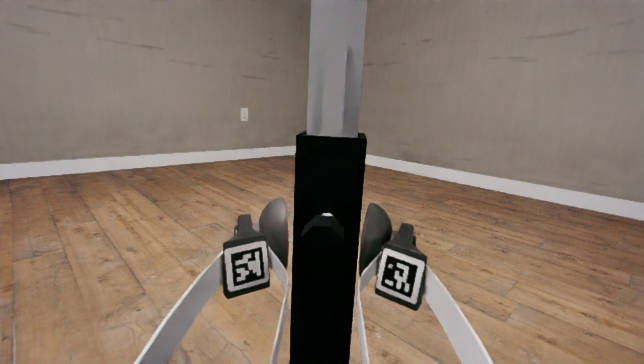

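Scene clock: 314.07 s.
r1.base_odometry: x=-1.264 y=-1.494 heading=-2.680 (m, m, rad; r1's odometry frame)
r1.turned_by_wheels: +0.000 (rad since the last result)
r1.turned_by_imu: +0.000 (rad since the last result)
r1.base_tilt: forward=-0.2 right=+1.5 (deg)
r1.lidar_m: 2.41 2.13 2.13 2.53 0.79 2.28 0.96 2.63 2.64 0.59 0.81 0.87
r1.head_depth_mm: 2615 2771 2846 2181 1725 1436 1222 / 2792 3009 2898 2186 1745 1426 1221 / 3090 3364 2837 688 1649 1424 1245 / 3216 3605 2816 709 1594 1330 1224 / 3055 3368 2808 2026 1687 1405 1207 / 2825 3088 2771 715 1672 1407 1202 / 2609 2847 2762 643 1660 1385 1173
r1.base_status: not commanded
r1.joint_positions: lift_m=+0.324 arm_m=+0.169 wrist_yaw_rad=-0.027 wrist_pitch_rad=-0.016 wrist_roll_rad=-0.001 gripper_m=-0.087 head_pan_rad=-1.557 head_tilt_rad=-0.605
r1.joint_status: all done
r1.motor_effort: left_wheel=+1(2) right_wheel=-3(3) lift_m=+17(17) arm_m=-3(3) wrist_yaw_rad=-2(2) wrist_pitch_rad=+6(6) wrist_roll_rad=-2(1) gripper_m=-38(100) head_pan_rad=+2(2) head_tilt_rad=+3(3) (%)
r1.hand_pose: x=-0.0282 y=-0.5700 z=+0.4346 quat_wxyz=(+0.707, -0.003, -0.707, -0.015) (m; r1's base frame)
r1.wrist_depth_mm: - - - 172 - - - / - - - 179 - - - / - - - 183 - - - / - - - 183 - - - / - - - 152 - - - / 847 866 855 200 947 949 982 / 670 672 689 208 714 730 742
r2.base_odometry: x=-2.901 y=-1.644 heading=-3.000 (m, m, rad; r2's odometry frame)
r2.turned_by_wheels: +0.000 (rad since the last result)
r2.turned_by_imu: +0.000 (rad since the last result)
r2.base_tilt: forward=-0.2 right=+1.0 (deg)
r2.lidar_m: 2.28 2.02 2.03 2.41 2.15 2.15 2.56 0.81 1.72 0.58 2.62 2.63
r2.head_depth_mm: 3321 2533 2050 1786 - - 1153 / 3359 2544 1999 1796 1408 1294 1157 / 3263 2568 662 - 1387 1279 1157 / 3092 2581 721 1734 1492 1293 1160 / 2959 2599 2096 1745 1498 1313 1167 / 2730 2645 2110 1749 1509 1317 1172 / 2568 2651 2119 1769 1509 1321 1173
r2.base_status: not commanded
r2.joint_positions: lift_m=+0.726 arm_m=+0.195 wrist_yaw_rad=-0.015 wrist_pitch_rad=-0.126 wrist_roll_rad=+0.014 gripper_m=-0.016 head_pan_rad=-1.543 head_tilt_rad=-0.791
r2.joint_status: not commanded
r2.on_its_own: wrist_pitch_rad is held at -0.105, not at your +0.051, by its stall guard, which is not easing now
r2.motor_effort: left_wheel=+2(2) right_wheel=-3(3) lift_m=+47(47) arm_m=-3(2) wrist_yaw_rad=-3(3) wrist_pitch_rad=+10(10) wrist_roll_rad=-2(2) gripper_m=-19(19) head_pan_rad=-4(4) head_tilt_rad=-4(4) (%)
r2.hand_pose: x=-0.0253 y=-0.5914 z=+0.8088 quat_wxyz=(+0.701, +0.039, -0.711, -0.051) (m; r2's base frame)
r2.wrist_depth_mm: - - 114 112 - - - / - - 120 117 - - - / - - 126 123 - - - / - - 133 128 191 - - / - 122 123 124 126 146 - / - 92 92 93 93 94 - / - - - 172 - - -
pictures: none
No camera images: the call's "cameras" was empty. Leave "cameras" out to get every camera's image.

Scene clock: 315.13 s.
r1.base_odometry: x=-1.264 y=-1.494 heading=-2.680 (m, m, rad; r1's odometry frame)
r1.turned_by_wheels: +0.000 (rad since the last result)
r1.turned_by_imu: +0.000 (rad since the last result)
r1.base_tilt: forward=-0.2 right=+1.6 (deg)
r1.lidar_m: 2.41 2.14 2.14 2.54 0.79 2.28 0.96 2.64 2.64 0.59 0.82 0.87
r1.head_depth_mm: 2592 2853 2861 2160 1724 1425 1227 / 2832 3049 2895 2133 1720 1421 1216 / 3035 3404 2869 691 1617 1421 1240 / 3242 3457 2809 736 1558 1368 1237 / 2966 3346 2801 2126 1679 1401 1203 / 2786 3090 2759 725 1682 1401 1206 / 2623 2909 2778 643 1668 1404 1181
r1.base_status: not commanded
r1.joint_positions: lift_m=+0.324 arm_m=+0.165 wrist_yaw_rad=-0.025 wrist_pitch_rad=-0.016 wrist_roll_rad=-0.001 gripper_m=-0.084 head_pan_rad=-1.557 head_tilt_rad=-0.605
r1.joint_status: all done
r1.motor_effort: left_wheel=+3(3) right_wheel=-4(3) lift_m=+18(17) arm_m=-11(12) wrist_yaw_rad=-3(3) wrist_pitch_rad=+6(5) wrist_roll_rad=-2(2) gripper_m=-37(38) head_pan_rad=+2(2) head_tilt_rad=+3(2) (%)
r1.hand_pose: x=-0.0278 y=-0.5659 z=+0.4346 quat_wxyz=(+0.707, -0.003, -0.707, -0.015) (m; r1's base frame)
r1.wrist_depth_mm: - - - 176 - - - / - - - 184 - - - / - - - 187 - - - / - - - 187 - - - / - - - 153 - - - / 843 860 855 203 934 961 985 / 673 679 696 213 707 735 751
r2.base_odometry: x=-2.901 y=-1.644 heading=-3.000 (m, m, rad; r2's odometry frame)
r2.turned_by_wheels: +0.000 (rad since the last result)
r2.turned_by_imu: +0.000 (rad since the last result)
r2.base_tilt: forward=-0.3 right=+1.1 (deg)
r2.lidar_m: 2.28 2.02 2.03 2.41 2.15 2.15 2.57 0.81 1.72 0.58 2.63 2.63
r2.head_depth_mm: 3329 2508 2045 1757 - - 1151 / 3366 2542 1998 1794 1408 1294 1156 / 3274 2557 679 - 1380 1274 1158 / 3166 2584 752 1698 1491 1301 1166 / 2949 2632 2095 1744 1497 1313 1164 / 2762 2659 2107 1760 1501 1317 1166 / 2581 2659 2115 1765 1504 1322 1173
r2.base_status: not commanded
r2.joint_positions: lift_m=+0.712 arm_m=+0.195 wrist_yaw_rad=-0.015 wrist_pitch_rad=-0.142 wrist_roll_rad=+0.014 gripper_m=-0.016 head_pan_rad=-1.543 head_tilt_rad=-0.791
r2.joint_status: all done
r2.on_its_own: wrist_pitch_rad is held at -0.105, not at your +0.051, by its stall guard, which is not easing now
r2.motor_effort: left_wheel=+2(3) right_wheel=-2(3) lift_m=+17(41) arm_m=-3(3) wrist_yaw_rad=-3(3) wrist_pitch_rad=+18(44) wrist_roll_rad=-2(2) gripper_m=-19(19) head_pan_rad=-4(4) head_tilt_rad=-4(4) (%)
r2.hand_pose: x=-0.0253 y=-0.5905 z=+0.7901 quat_wxyz=(+0.700, +0.045, -0.710, -0.056) (m; r2's base frame)
r2.wrist_depth_mm: - - 114 112 - - - / - - 120 117 - - - / - - 125 123 - - - / - - 134 129 189 - - / - 123 125 126 127 147 - / - 93 94 95 95 96 - / - - - 176 - 85 -
pictures: none
No camera images: the call's "cameras" was empty. Leave "cameras" out to get every camera's image.

Scene clock: 315.90 s.
r1.base_odometry: x=-1.264 y=-1.494 heading=-2.680 (m, m, rad; r1's odometry frame)
r1.turned_by_wheels: +0.000 (rad since the last result)
r1.turned_by_imu: +0.000 (rad since the last result)
r1.base_tilt: forward=-0.2 right=+1.5 (deg)
r1.lidar_m: 2.42 2.13 2.14 2.54 0.79 2.28 0.96 2.64 2.64 0.59 0.82 0.87
r1.head_depth_mm: 2584 2784 2874 2163 1737 1429 1228 / 2829 3021 2877 2143 1717 1412 1220 / 3047 3386 2802 693 1610 1430 1234 / 3274 3616 2793 736 1559 1352 1200 / 3024 3356 2803 2090 1684 1394 1212 / 2829 3071 2776 729 1672 1391 1203 / 2629 2882 2800 642 1685 1398 1169
r1.base_status: not commanded
r1.joint_positions: lift_m=+0.324 arm_m=+0.157 wrist_yaw_rad=-0.024 wrist_pitch_rad=-0.016 wrist_roll_rad=-0.001 gripper_m=-0.081 head_pan_rad=-1.557 head_tilt_rad=-0.605
r1.joint_status: gripper_m off_target (ended at -0.081, target -0.085); the others done
r1.motor_effort: left_wheel=+3(3) right_wheel=-3(3) lift_m=+17(18) arm_m=-6(11) wrist_yaw_rad=-3(4) wrist_pitch_rad=+6(6) wrist_roll_rad=-1(2) gripper_m=-14(45) head_pan_rad=+2(2) head_tilt_rad=+3(2) (%)
r1.hand_pose: x=-0.0277 y=-0.5574 z=+0.4346 quat_wxyz=(+0.707, -0.003, -0.707, -0.015) (m; r1's base frame)
r1.wrist_depth_mm: - - - 185 - - - / - - - - - - - / - - - 196 - - - / - - - 197 - - - / - - - 163 - - - / 848 859 868 213 948 964 986 / 667 683 687 223 721 738 752
r2.base_odometry: x=-2.901 y=-1.644 heading=-3.000 (m, m, rad; r2's odometry frame)
r2.turned_by_wheels: +0.000 (rad since the last result)
r2.turned_by_imu: +0.000 (rad since the last result)
r2.base_tilt: forward=-0.3 right=+1.0 (deg)
r2.lidar_m: 2.27 2.02 2.03 2.41 2.15 2.15 2.56 0.81 1.72 0.58 2.62 2.63
r2.head_depth_mm: 3342 2541 2038 1747 - - 1157 / 3351 2543 1996 1791 1407 1295 1155 / 3254 2576 679 - 1384 1278 1157 / 3139 2594 752 1699 1491 1300 1163 / 2973 2610 2094 1752 1500 1317 1166 / 2735 2646 2108 1755 1505 1316 1171 / 2584 2646 2122 1762 1511 1321 1175
r2.base_status: not commanded
r2.joint_positions: lift_m=+0.712 arm_m=+0.195 wrist_yaw_rad=-0.015 wrist_pitch_rad=-0.142 wrist_roll_rad=+0.014 gripper_m=-0.016 head_pan_rad=-1.543 head_tilt_rad=-0.791
r2.joint_status: not commanded
r2.on_its_own: wrist_pitch_rad is held at -0.105, not at your +0.051, by its stall guard, which is not easing now
r2.motor_effort: left_wheel=+2(2) right_wheel=-2(2) lift_m=+18(18) arm_m=-4(3) wrist_yaw_rad=-3(3) wrist_pitch_rad=+18(18) wrist_roll_rad=-2(2) gripper_m=-18(18) head_pan_rad=-3(4) head_tilt_rad=-4(4) (%)
r2.hand_pose: x=-0.0253 y=-0.5905 z=+0.7901 quat_wxyz=(+0.700, +0.045, -0.710, -0.056) (m; r2's base frame)
r2.wrist_depth_mm: - - 114 112 - - - / - - 120 117 - - - / - - 126 123 - - - / - - 133 129 188 - - / - 123 125 126 126 147 - / - 94 94 95 95 96 - / - - - 175 - 84 -
pictures: r1_head_camera (sideways: a quarter turn clockwise sets it upright)
camera_calibration (this result's frames):
r1_head_camera: T_world_to_cam=[[-0.0679597, 0.5856, -0.807747, 1.07751], [0.997121, 0.0671589, -0.0352038, 0.0484462], [0.0336321, -0.807814, -0.588478, 0.72388], [0, 0, 0, 1]] pos_world=[0.000575235, -0.0494855, 1.29805]
Images, in order (width x height): r1_head_camera 896x504.

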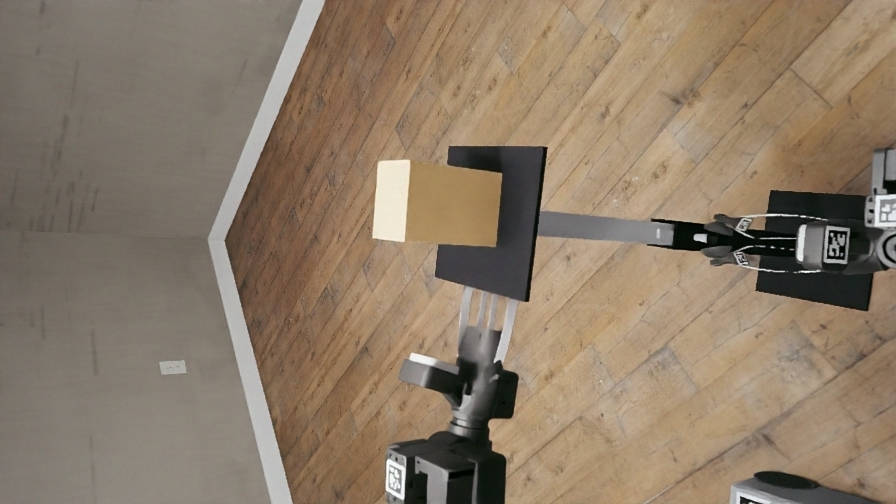

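Scene clock: 316.83 s.
r1.base_odometry: x=-1.264 y=-1.494 heading=-2.680 (m, m, rad; r1's odometry frame)
r1.turned_by_wheels: +0.000 (rad since the last result)
r1.turned_by_imu: +0.000 (rad since the last result)
r1.base_tilt: forward=-0.1 right=+1.5 (deg)
r1.lidar_m: 2.41 2.13 2.14 2.54 0.79 2.28 0.96 2.64 2.64 0.59 0.82 0.88
r1.head_depth_mm: 2594 2779 2842 2165 1712 1444 1224 / 2802 3052 2920 2156 1716 1410 1214 / 3039 3362 2847 694 1617 1423 1222 / 3219 3521 2837 728 1555 1346 1209 / 3054 3315 2814 2119 1690 1405 1209 / 2824 3079 2811 715 1669 1391 1200 / 2618 2872 2748 642 1668 1402 1171
r1.base_status: not commanded
r1.joint_positions: lift_m=+0.324 arm_m=+0.157 wrist_yaw_rad=-0.024 wrist_pitch_rad=-0.016 wrist_roll_rad=-0.001 gripper_m=-0.076 head_pan_rad=-1.557 head_tilt_rad=-0.605
r1.joint_status: not commanded
r1.on_its_own: gripper_m is held at -0.078, not at your -0.085, by its stall guard, which is still easing
r1.motor_effort: left_wheel=+3(3) right_wheel=-3(3) lift_m=+17(18) arm_m=-6(6) wrist_yaw_rad=-3(3) wrist_pitch_rad=+6(6) wrist_roll_rad=-1(1) gripper_m=-34(35) head_pan_rad=+2(2) head_tilt_rad=+3(3) (%)
r1.hand_pose: x=-0.0277 y=-0.5574 z=+0.4346 quat_wxyz=(+0.707, -0.003, -0.707, -0.015) (m; r1's base frame)
r1.wrist_depth_mm: - - - 185 - - - / - - - - - - - / - - - 195 - - - / - - - 196 - - - / - - - 163 - - - / 850 865 867 214 952 958 988 / 673 679 698 223 719 734 755
r2.base_odometry: x=-2.901 y=-1.644 heading=-3.000 (m, m, rad; r2's odometry frame)
r2.turned_by_wheels: +0.000 (rad since the last result)
r2.turned_by_imu: +0.000 (rad since the last result)
r2.base_tilt: forward=-0.3 right=+1.1 (deg)
r2.lidar_m: 2.28 2.02 2.03 2.42 2.15 2.15 2.56 0.81 1.73 0.58 2.62 2.63
r2.head_depth_mm: 3346 2537 2039 1790 - - 1153 / 3386 2535 1984 1796 1413 1297 1154 / 3245 2562 678 - 1383 1275 1156 / 3136 2579 745 1700 1494 1294 1158 / 2955 2612 2084 1740 1495 1312 1166 / 2751 2618 2111 1760 1503 1314 1168 / 2544 2655 2120 1767 1514 1324 1175
r2.base_status: not commanded
r2.joint_positions: lift_m=+0.726 arm_m=+0.195 wrist_yaw_rad=-0.015 wrist_pitch_rad=-0.176 wrist_roll_rad=+0.016 gripper_m=-0.016 head_pan_rad=-1.543 head_tilt_rad=-0.791
r2.joint_status: all done
r2.on_its_own: wrist_pitch_rad is held at -0.105, not at your +0.051, by its stall guard, which is not easing now; wrist_pitch_rad is at rest, and its effort (+35) is outside its rest range (-20 to +32)
r2.motor_effort: left_wheel=+3(3) right_wheel=-3(3) lift_m=+54(57) arm_m=-4(3) wrist_yaw_rad=-4(3) wrist_pitch_rad=+35(40) wrist_roll_rad=-3(4) gripper_m=-19(19) head_pan_rad=-3(4) head_tilt_rad=-4(4) (%)
r2.hand_pose: x=-0.0252 y=-0.5884 z=+0.7960 quat_wxyz=(+0.698, +0.056, -0.710, -0.068) (m; r2's base frame)
r2.wrist_depth_mm: - - 112 110 - - - / - - 119 116 - - - / - - 125 122 - - - / - - 134 130 184 - - / - 126 127 128 129 - - / - 97 98 98 99 99 - / - - - 178 88 87 -
pictures: r1_wrist_camera
camera_calibration (this result's frames):
r1_wrist_camera: T_world_to_cam=[[-0.998628, 0.00117689, 0.0523537, -0.0502797], [-0.0507913, 0.221631, -0.973807, 0.575747], [-0.0127493, -0.97513, -0.221267, -0.276915], [0, 0, 0, 1]] pos_world=[-0.0244982, -0.397572, 0.502026]
Images, in order (width x height): r1_wrist_camera 644x364.

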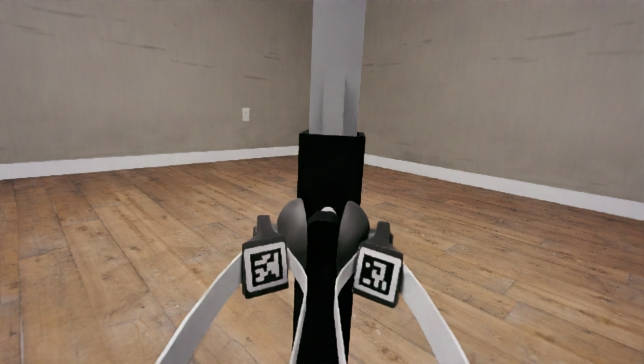

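Emit:
{"fn": "execute_actions", "kwargs": {"actions": [{"r1":{"joints":{"gripper_m":0.045,"arm_m":0.167}}}], "cameras": []}}

Emit:
{"fn": "execute_actions", "kwargs": {"actions": [{"r1":{"joints":{"gripper_m":-0.089}}}], "cameras": []}}

Emit:
{"fn": "execute_actions", "kwargs": {"actions": [{"r1":{"joints":{"arm_m":0.163}},"r2":{"joints":{"lift_m":0.834}}}], "cameras": ["r1_head_camera"]}}

Scene clock: 331.00 s.
r1.base_odometry: x=-1.264 y=-1.494 heading=-2.680 (m, m, rad; r1's odometry frame)
r1.turned_by_wheels: +0.000 (rad since the last result)
r1.turned_by_imu: +0.001 (rad since the last result)
r1.base_tilt: forward=-0.2 right=+1.5 (deg)
r1.lidar_m: 2.41 2.13 2.14 2.54 0.79 2.28 0.96 2.64 2.64 0.59 0.82 0.88
r1.head_depth_mm: 2619 2784 2901 2148 1727 1440 1225 / 2801 3029 2903 2160 1732 1433 1218 / 3068 3384 2891 694 1611 1421 1235 / 3240 3567 2820 729 1553 1352 1223 / 2991 3317 2827 2104 1685 1417 1212 / 2812 3078 2772 714 1688 1404 1198 / 2646 2898 2773 643 1665 1399 1170
r1.base_status: not commanded
r1.joint_positions: lift_m=+0.324 arm_m=+0.167 wrist_yaw_rad=-0.028 wrist_pitch_rad=-0.019 wrist_roll_rad=-0.001 gripper_m=+0.045 head_pan_rad=-1.557 head_tilt_rad=-0.605
r1.joint_status: all done
r1.motor_effort: left_wheel=+1(3) right_wheel=-2(3) lift_m=+18(18) arm_m=+1(8) wrist_yaw_rad=-2(4) wrist_pitch_rad=+6(7) wrist_roll_rad=-2(2) gripper_m=+0(85) head_pan_rad=+2(2) head_tilt_rad=+2(3) (%)
r1.hand_pose: x=-0.0285 y=-0.5674 z=+0.4340 quat_wxyz=(+0.707, -0.003, -0.707, -0.017) (m; r1's base frame)
r1.wrist_depth_mm: - - - 176 - - - / - - - 182 - - - / - - - 184 - - - / - - - 186 - - - / - - - 189 - - - / 843 862 840 203 917 959 982 / 668 682 688 211 714 729 740
r2.base_odometry: x=-2.901 y=-1.644 heading=-3.000 (m, m, rad; r2's odometry frame)
r2.turned_by_wheels: +0.000 (rad since the last result)
r2.turned_by_imu: +0.001 (rad since the last result)
r2.base_tilt: forward=-0.3 right=+1.0 (deg)
r2.lidar_m: 2.27 2.02 2.02 2.42 2.15 2.15 2.57 0.81 1.72 0.58 2.62 2.63
r2.head_depth_mm: 3290 2525 2037 1802 - - 1151 / 3361 2572 1997 1789 1410 1293 1154 / 3258 2574 678 - 1386 1276 1157 / 3144 2582 743 1699 1488 1295 1160 / 2945 2607 2095 1738 1497 1311 1163 / 2730 2635 2102 1746 1504 1313 1167 / 2566 2646 2112 1760 1523 1321 1176
r2.base_status: not commanded
r2.joint_positions: lift_m=+0.726 arm_m=+0.195 wrist_yaw_rad=-0.015 wrist_pitch_rad=-0.176 wrist_roll_rad=+0.016 gripper_m=-0.016 head_pan_rad=-1.543 head_tilt_rad=-0.791
r2.joint_status: not commanded
r2.on_its_own: wrist_pitch_rad is held at -0.105, not at your +0.051, by its stall guard, which is not easing now; wrist_pitch_rad is at rest, and its effort (+35) is outside its rest range (-20 to +32)
r2.motor_effort: left_wheel=+2(3) right_wheel=-3(3) lift_m=+54(55) arm_m=-3(4) wrist_yaw_rad=-3(3) wrist_pitch_rad=+35(35) wrist_roll_rad=-3(3) gripper_m=-18(18) head_pan_rad=-4(5) head_tilt_rad=-4(4) (%)
r2.hand_pose: x=-0.0252 y=-0.5884 z=+0.7960 quat_wxyz=(+0.698, +0.056, -0.710, -0.068) (m; r2's base frame)
r2.wrist_depth_mm: - - 112 110 - - - / - - 119 116 - - - / - - 125 122 - - - / - - 134 129 184 - - / - 126 127 127 128 - - / - 97 98 98 99 99 - / - - - 178 88 87 -
pictures: none
No camera images: the call's "cameras" was empty. Leave "cameras" out to get every camera's image.

Scene clock: 332.83 s.
r1.base_odometry: x=-1.264 y=-1.494 heading=-2.680 (m, m, rad; r1's odometry frame)
r1.turned_by_wheels: +0.000 (rad since the last result)
r1.turned_by_imu: +0.000 (rad since the last result)
r1.base_tilt: forward=-0.2 right=+1.5 (deg)
r1.lidar_m: 2.41 2.13 2.14 2.53 0.79 2.29 0.96 2.63 2.64 0.59 0.81 0.87
r1.head_depth_mm: 2583 2838 2894 2160 1725 1441 1225 / 2828 3102 2874 2149 1713 1425 1219 / 3132 3403 2856 695 1619 1422 1250 / 3214 3514 2870 728 1566 1347 1225 / 2988 3362 2819 2112 1682 1411 1201 / 2771 3117 2789 716 1674 1405 1200 / 2620 2868 2768 643 1662 1405 1179
r1.base_status: not commanded
r1.joint_positions: lift_m=+0.324 arm_m=+0.168 wrist_yaw_rad=-0.026 wrist_pitch_rad=-0.019 wrist_roll_rad=-0.001 gripper_m=-0.087 head_pan_rad=-1.557 head_tilt_rad=-0.605
r1.joint_status: all done
r1.motor_effort: left_wheel=+1(2) right_wheel=-3(3) lift_m=+17(17) arm_m=-5(6) wrist_yaw_rad=-3(3) wrist_pitch_rad=+6(6) wrist_roll_rad=-2(2) gripper_m=-38(100) head_pan_rad=+2(2) head_tilt_rad=+3(3) (%)
r1.hand_pose: x=-0.0280 y=-0.5682 z=+0.4340 quat_wxyz=(+0.707, -0.002, -0.707, -0.016) (m; r1's base frame)
r1.wrist_depth_mm: - - - 175 - - - / - - - 181 - - - / - - - 183 - - - / - - - 185 - - - / - - - 150 - - - / 831 864 855 202 938 937 987 / 665 690 690 211 712 730 738
r2.base_odometry: x=-2.901 y=-1.644 heading=-3.000 (m, m, rad; r2's odometry frame)
r2.turned_by_wheels: +0.000 (rad since the last result)
r2.turned_by_imu: +0.000 (rad since the last result)
r2.base_tilt: forward=-0.3 right=+1.1 (deg)
r2.lidar_m: 2.28 2.02 2.03 2.41 2.14 2.15 2.57 0.81 1.72 0.58 2.62 2.63
r2.head_depth_mm: 3304 2498 2038 1792 - - 1148 / 3365 2565 2001 1798 1404 1296 1156 / 3222 2549 679 - 1387 1282 1160 / 3114 2619 743 1691 1492 1296 1162 / 2970 2585 2087 1751 1498 1309 1170 / 2737 2624 2103 1751 1501 1317 1170 / 2556 2658 2130 1763 1511 1319 1175
r2.base_status: not commanded
r2.joint_positions: lift_m=+0.726 arm_m=+0.195 wrist_yaw_rad=-0.015 wrist_pitch_rad=-0.176 wrist_roll_rad=+0.016 gripper_m=-0.016 head_pan_rad=-1.543 head_tilt_rad=-0.791
r2.joint_status: not commanded
r2.on_its_own: wrist_pitch_rad is held at -0.105, not at your +0.051, by its stall guard, which is not easing now; wrist_pitch_rad is at rest, and its effort (+35) is outside its rest range (-20 to +32)
r2.motor_effort: left_wheel=+3(3) right_wheel=-3(3) lift_m=+54(55) arm_m=-4(4) wrist_yaw_rad=-3(3) wrist_pitch_rad=+35(35) wrist_roll_rad=-3(3) gripper_m=-19(18) head_pan_rad=-4(4) head_tilt_rad=-5(3) (%)
r2.hand_pose: x=-0.0252 y=-0.5884 z=+0.7961 quat_wxyz=(+0.698, +0.056, -0.710, -0.068) (m; r2's base frame)
r2.wrist_depth_mm: - - 112 110 - - - / - - 119 116 - - - / - - 126 122 - - - / - - 134 129 186 - - / - 126 127 128 129 - - / - 97 98 98 99 99 - / - - - 179 89 87 -
pictures: none
No camera images: the call's "cameras" was empty. Leave "cameras" out to get every camera's image.

Scene clock: 334.63 s.
r1.base_odometry: x=-1.264 y=-1.494 heading=-2.680 (m, m, rad; r1's odometry frame)
r1.turned_by_wheels: +0.000 (rad since the last result)
r1.turned_by_imu: +0.000 (rad since the last result)
r1.base_tilt: forward=-0.2 right=+1.6 (deg)
r1.lidar_m: 2.42 2.13 2.14 2.53 0.79 2.28 0.96 2.64 2.64 0.59 0.82 0.87
r1.head_depth_mm: 2591 2787 2857 2157 1716 1436 1236 / 2835 3053 2876 2076 1725 1421 1222 / 3065 3372 608 652 1695 1429 1241 / 3245 3533 2713 681 1647 1350 1246 / 3025 3316 2793 1965 1687 1401 1210 / 2800 3067 2547 1974 1680 1406 1207 / 2605 2850 607 2016 1674 1395 1177
r1.base_status: not commanded
r1.joint_positions: lift_m=+0.324 arm_m=+0.164 wrist_yaw_rad=-0.025 wrist_pitch_rad=-0.019 wrist_roll_rad=-0.001 gripper_m=-0.079 head_pan_rad=-1.557 head_tilt_rad=-0.605
r1.joint_status: all done
r1.on_its_own: gripper_m is held at -0.078, not at your -0.089, by its stall guard, which is still easing
r1.motor_effort: left_wheel=+3(3) right_wheel=-4(4) lift_m=+17(18) arm_m=-10(13) wrist_yaw_rad=-3(4) wrist_pitch_rad=+6(7) wrist_roll_rad=-2(2) gripper_m=-3(38) head_pan_rad=+2(2) head_tilt_rad=+2(3) (%)
r1.hand_pose: x=-0.0277 y=-0.5647 z=+0.4339 quat_wxyz=(+0.707, -0.002, -0.707, -0.016) (m; r1's base frame)
r1.wrist_depth_mm: - - - 177 - - - / - - - 184 - - - / - - - 188 - - - / - - - 189 - - - / - - - 153 - - - / 834 878 862 205 935 969 986 / 674 682 687 214 709 731 746
r2.base_odometry: x=-2.901 y=-1.644 heading=-3.000 (m, m, rad; r2's odometry frame)
r2.turned_by_wheels: +0.000 (rad since the last result)
r2.turned_by_imu: +0.000 (rad since the last result)
r2.base_tilt: forward=-0.3 right=+1.0 (deg)
r2.lidar_m: 2.28 2.02 2.03 2.41 2.15 2.15 2.57 0.81 1.72 0.58 2.62 2.63
r2.head_depth_mm: 3321 2533 2164 - 1392 1289 1149 / 3353 2557 - - 1413 1295 1154 / 3272 573 - - 1157 1280 1158 / 3129 2496 1913 1738 1486 1295 1163 / 2961 2605 2085 1740 1497 1309 1169 / 2737 2624 2110 1755 1503 1318 1172 / 2574 2652 2111 1763 1507 1324 1175
r2.base_status: not commanded
r2.joint_positions: lift_m=+0.833 arm_m=+0.195 wrist_yaw_rad=-0.015 wrist_pitch_rad=-0.176 wrist_roll_rad=+0.016 gripper_m=-0.016 head_pan_rad=-1.543 head_tilt_rad=-0.791
r2.joint_status: all done
r2.on_its_own: wrist_pitch_rad is held at -0.105, not at your +0.051, by its stall guard, which is not easing now; wrist_pitch_rad is at rest, and its effort (+35) is outside its rest range (-20 to +32)
r2.motor_effort: left_wheel=+3(3) right_wheel=-3(3) lift_m=+54(57) arm_m=-3(4) wrist_yaw_rad=-3(3) wrist_pitch_rad=+35(35) wrist_roll_rad=-3(3) gripper_m=-18(19) head_pan_rad=-4(4) head_tilt_rad=-4(4) (%)
r2.hand_pose: x=-0.0252 y=-0.5884 z=+0.9031 quat_wxyz=(+0.698, +0.056, -0.710, -0.068) (m; r2's base frame)
r2.wrist_depth_mm: - - 112 110 - - - / - - 119 116 - - - / - - 126 122 - - - / - - 134 129 185 - - / - 126 127 128 129 - - / - 97 98 98 99 99 - / - - - 178 88 87 -
pictures: r1_head_camera (sideways: a quarter turn clockwise sets it upright)
camera_calibration (this result's frames):
r1_head_camera: T_world_to_cam=[[-0.0679598, 0.5856, -0.807746, 1.07751], [0.997121, 0.0671592, -0.0352038, 0.0484462], [0.0336323, -0.807813, -0.588478, 0.723881], [0, 0, 0, 1]] pos_world=[0.000575247, -0.0494855, 1.29805]
Images, in order (width x height): r1_head_camera 896x504.

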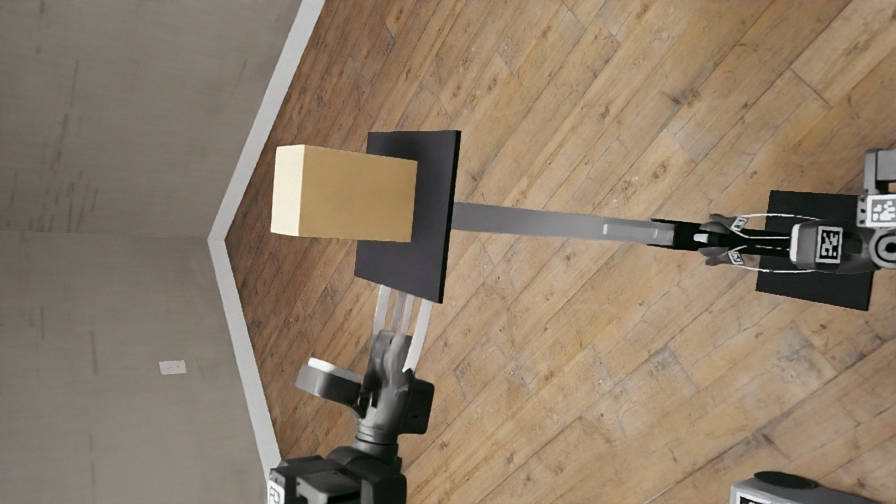

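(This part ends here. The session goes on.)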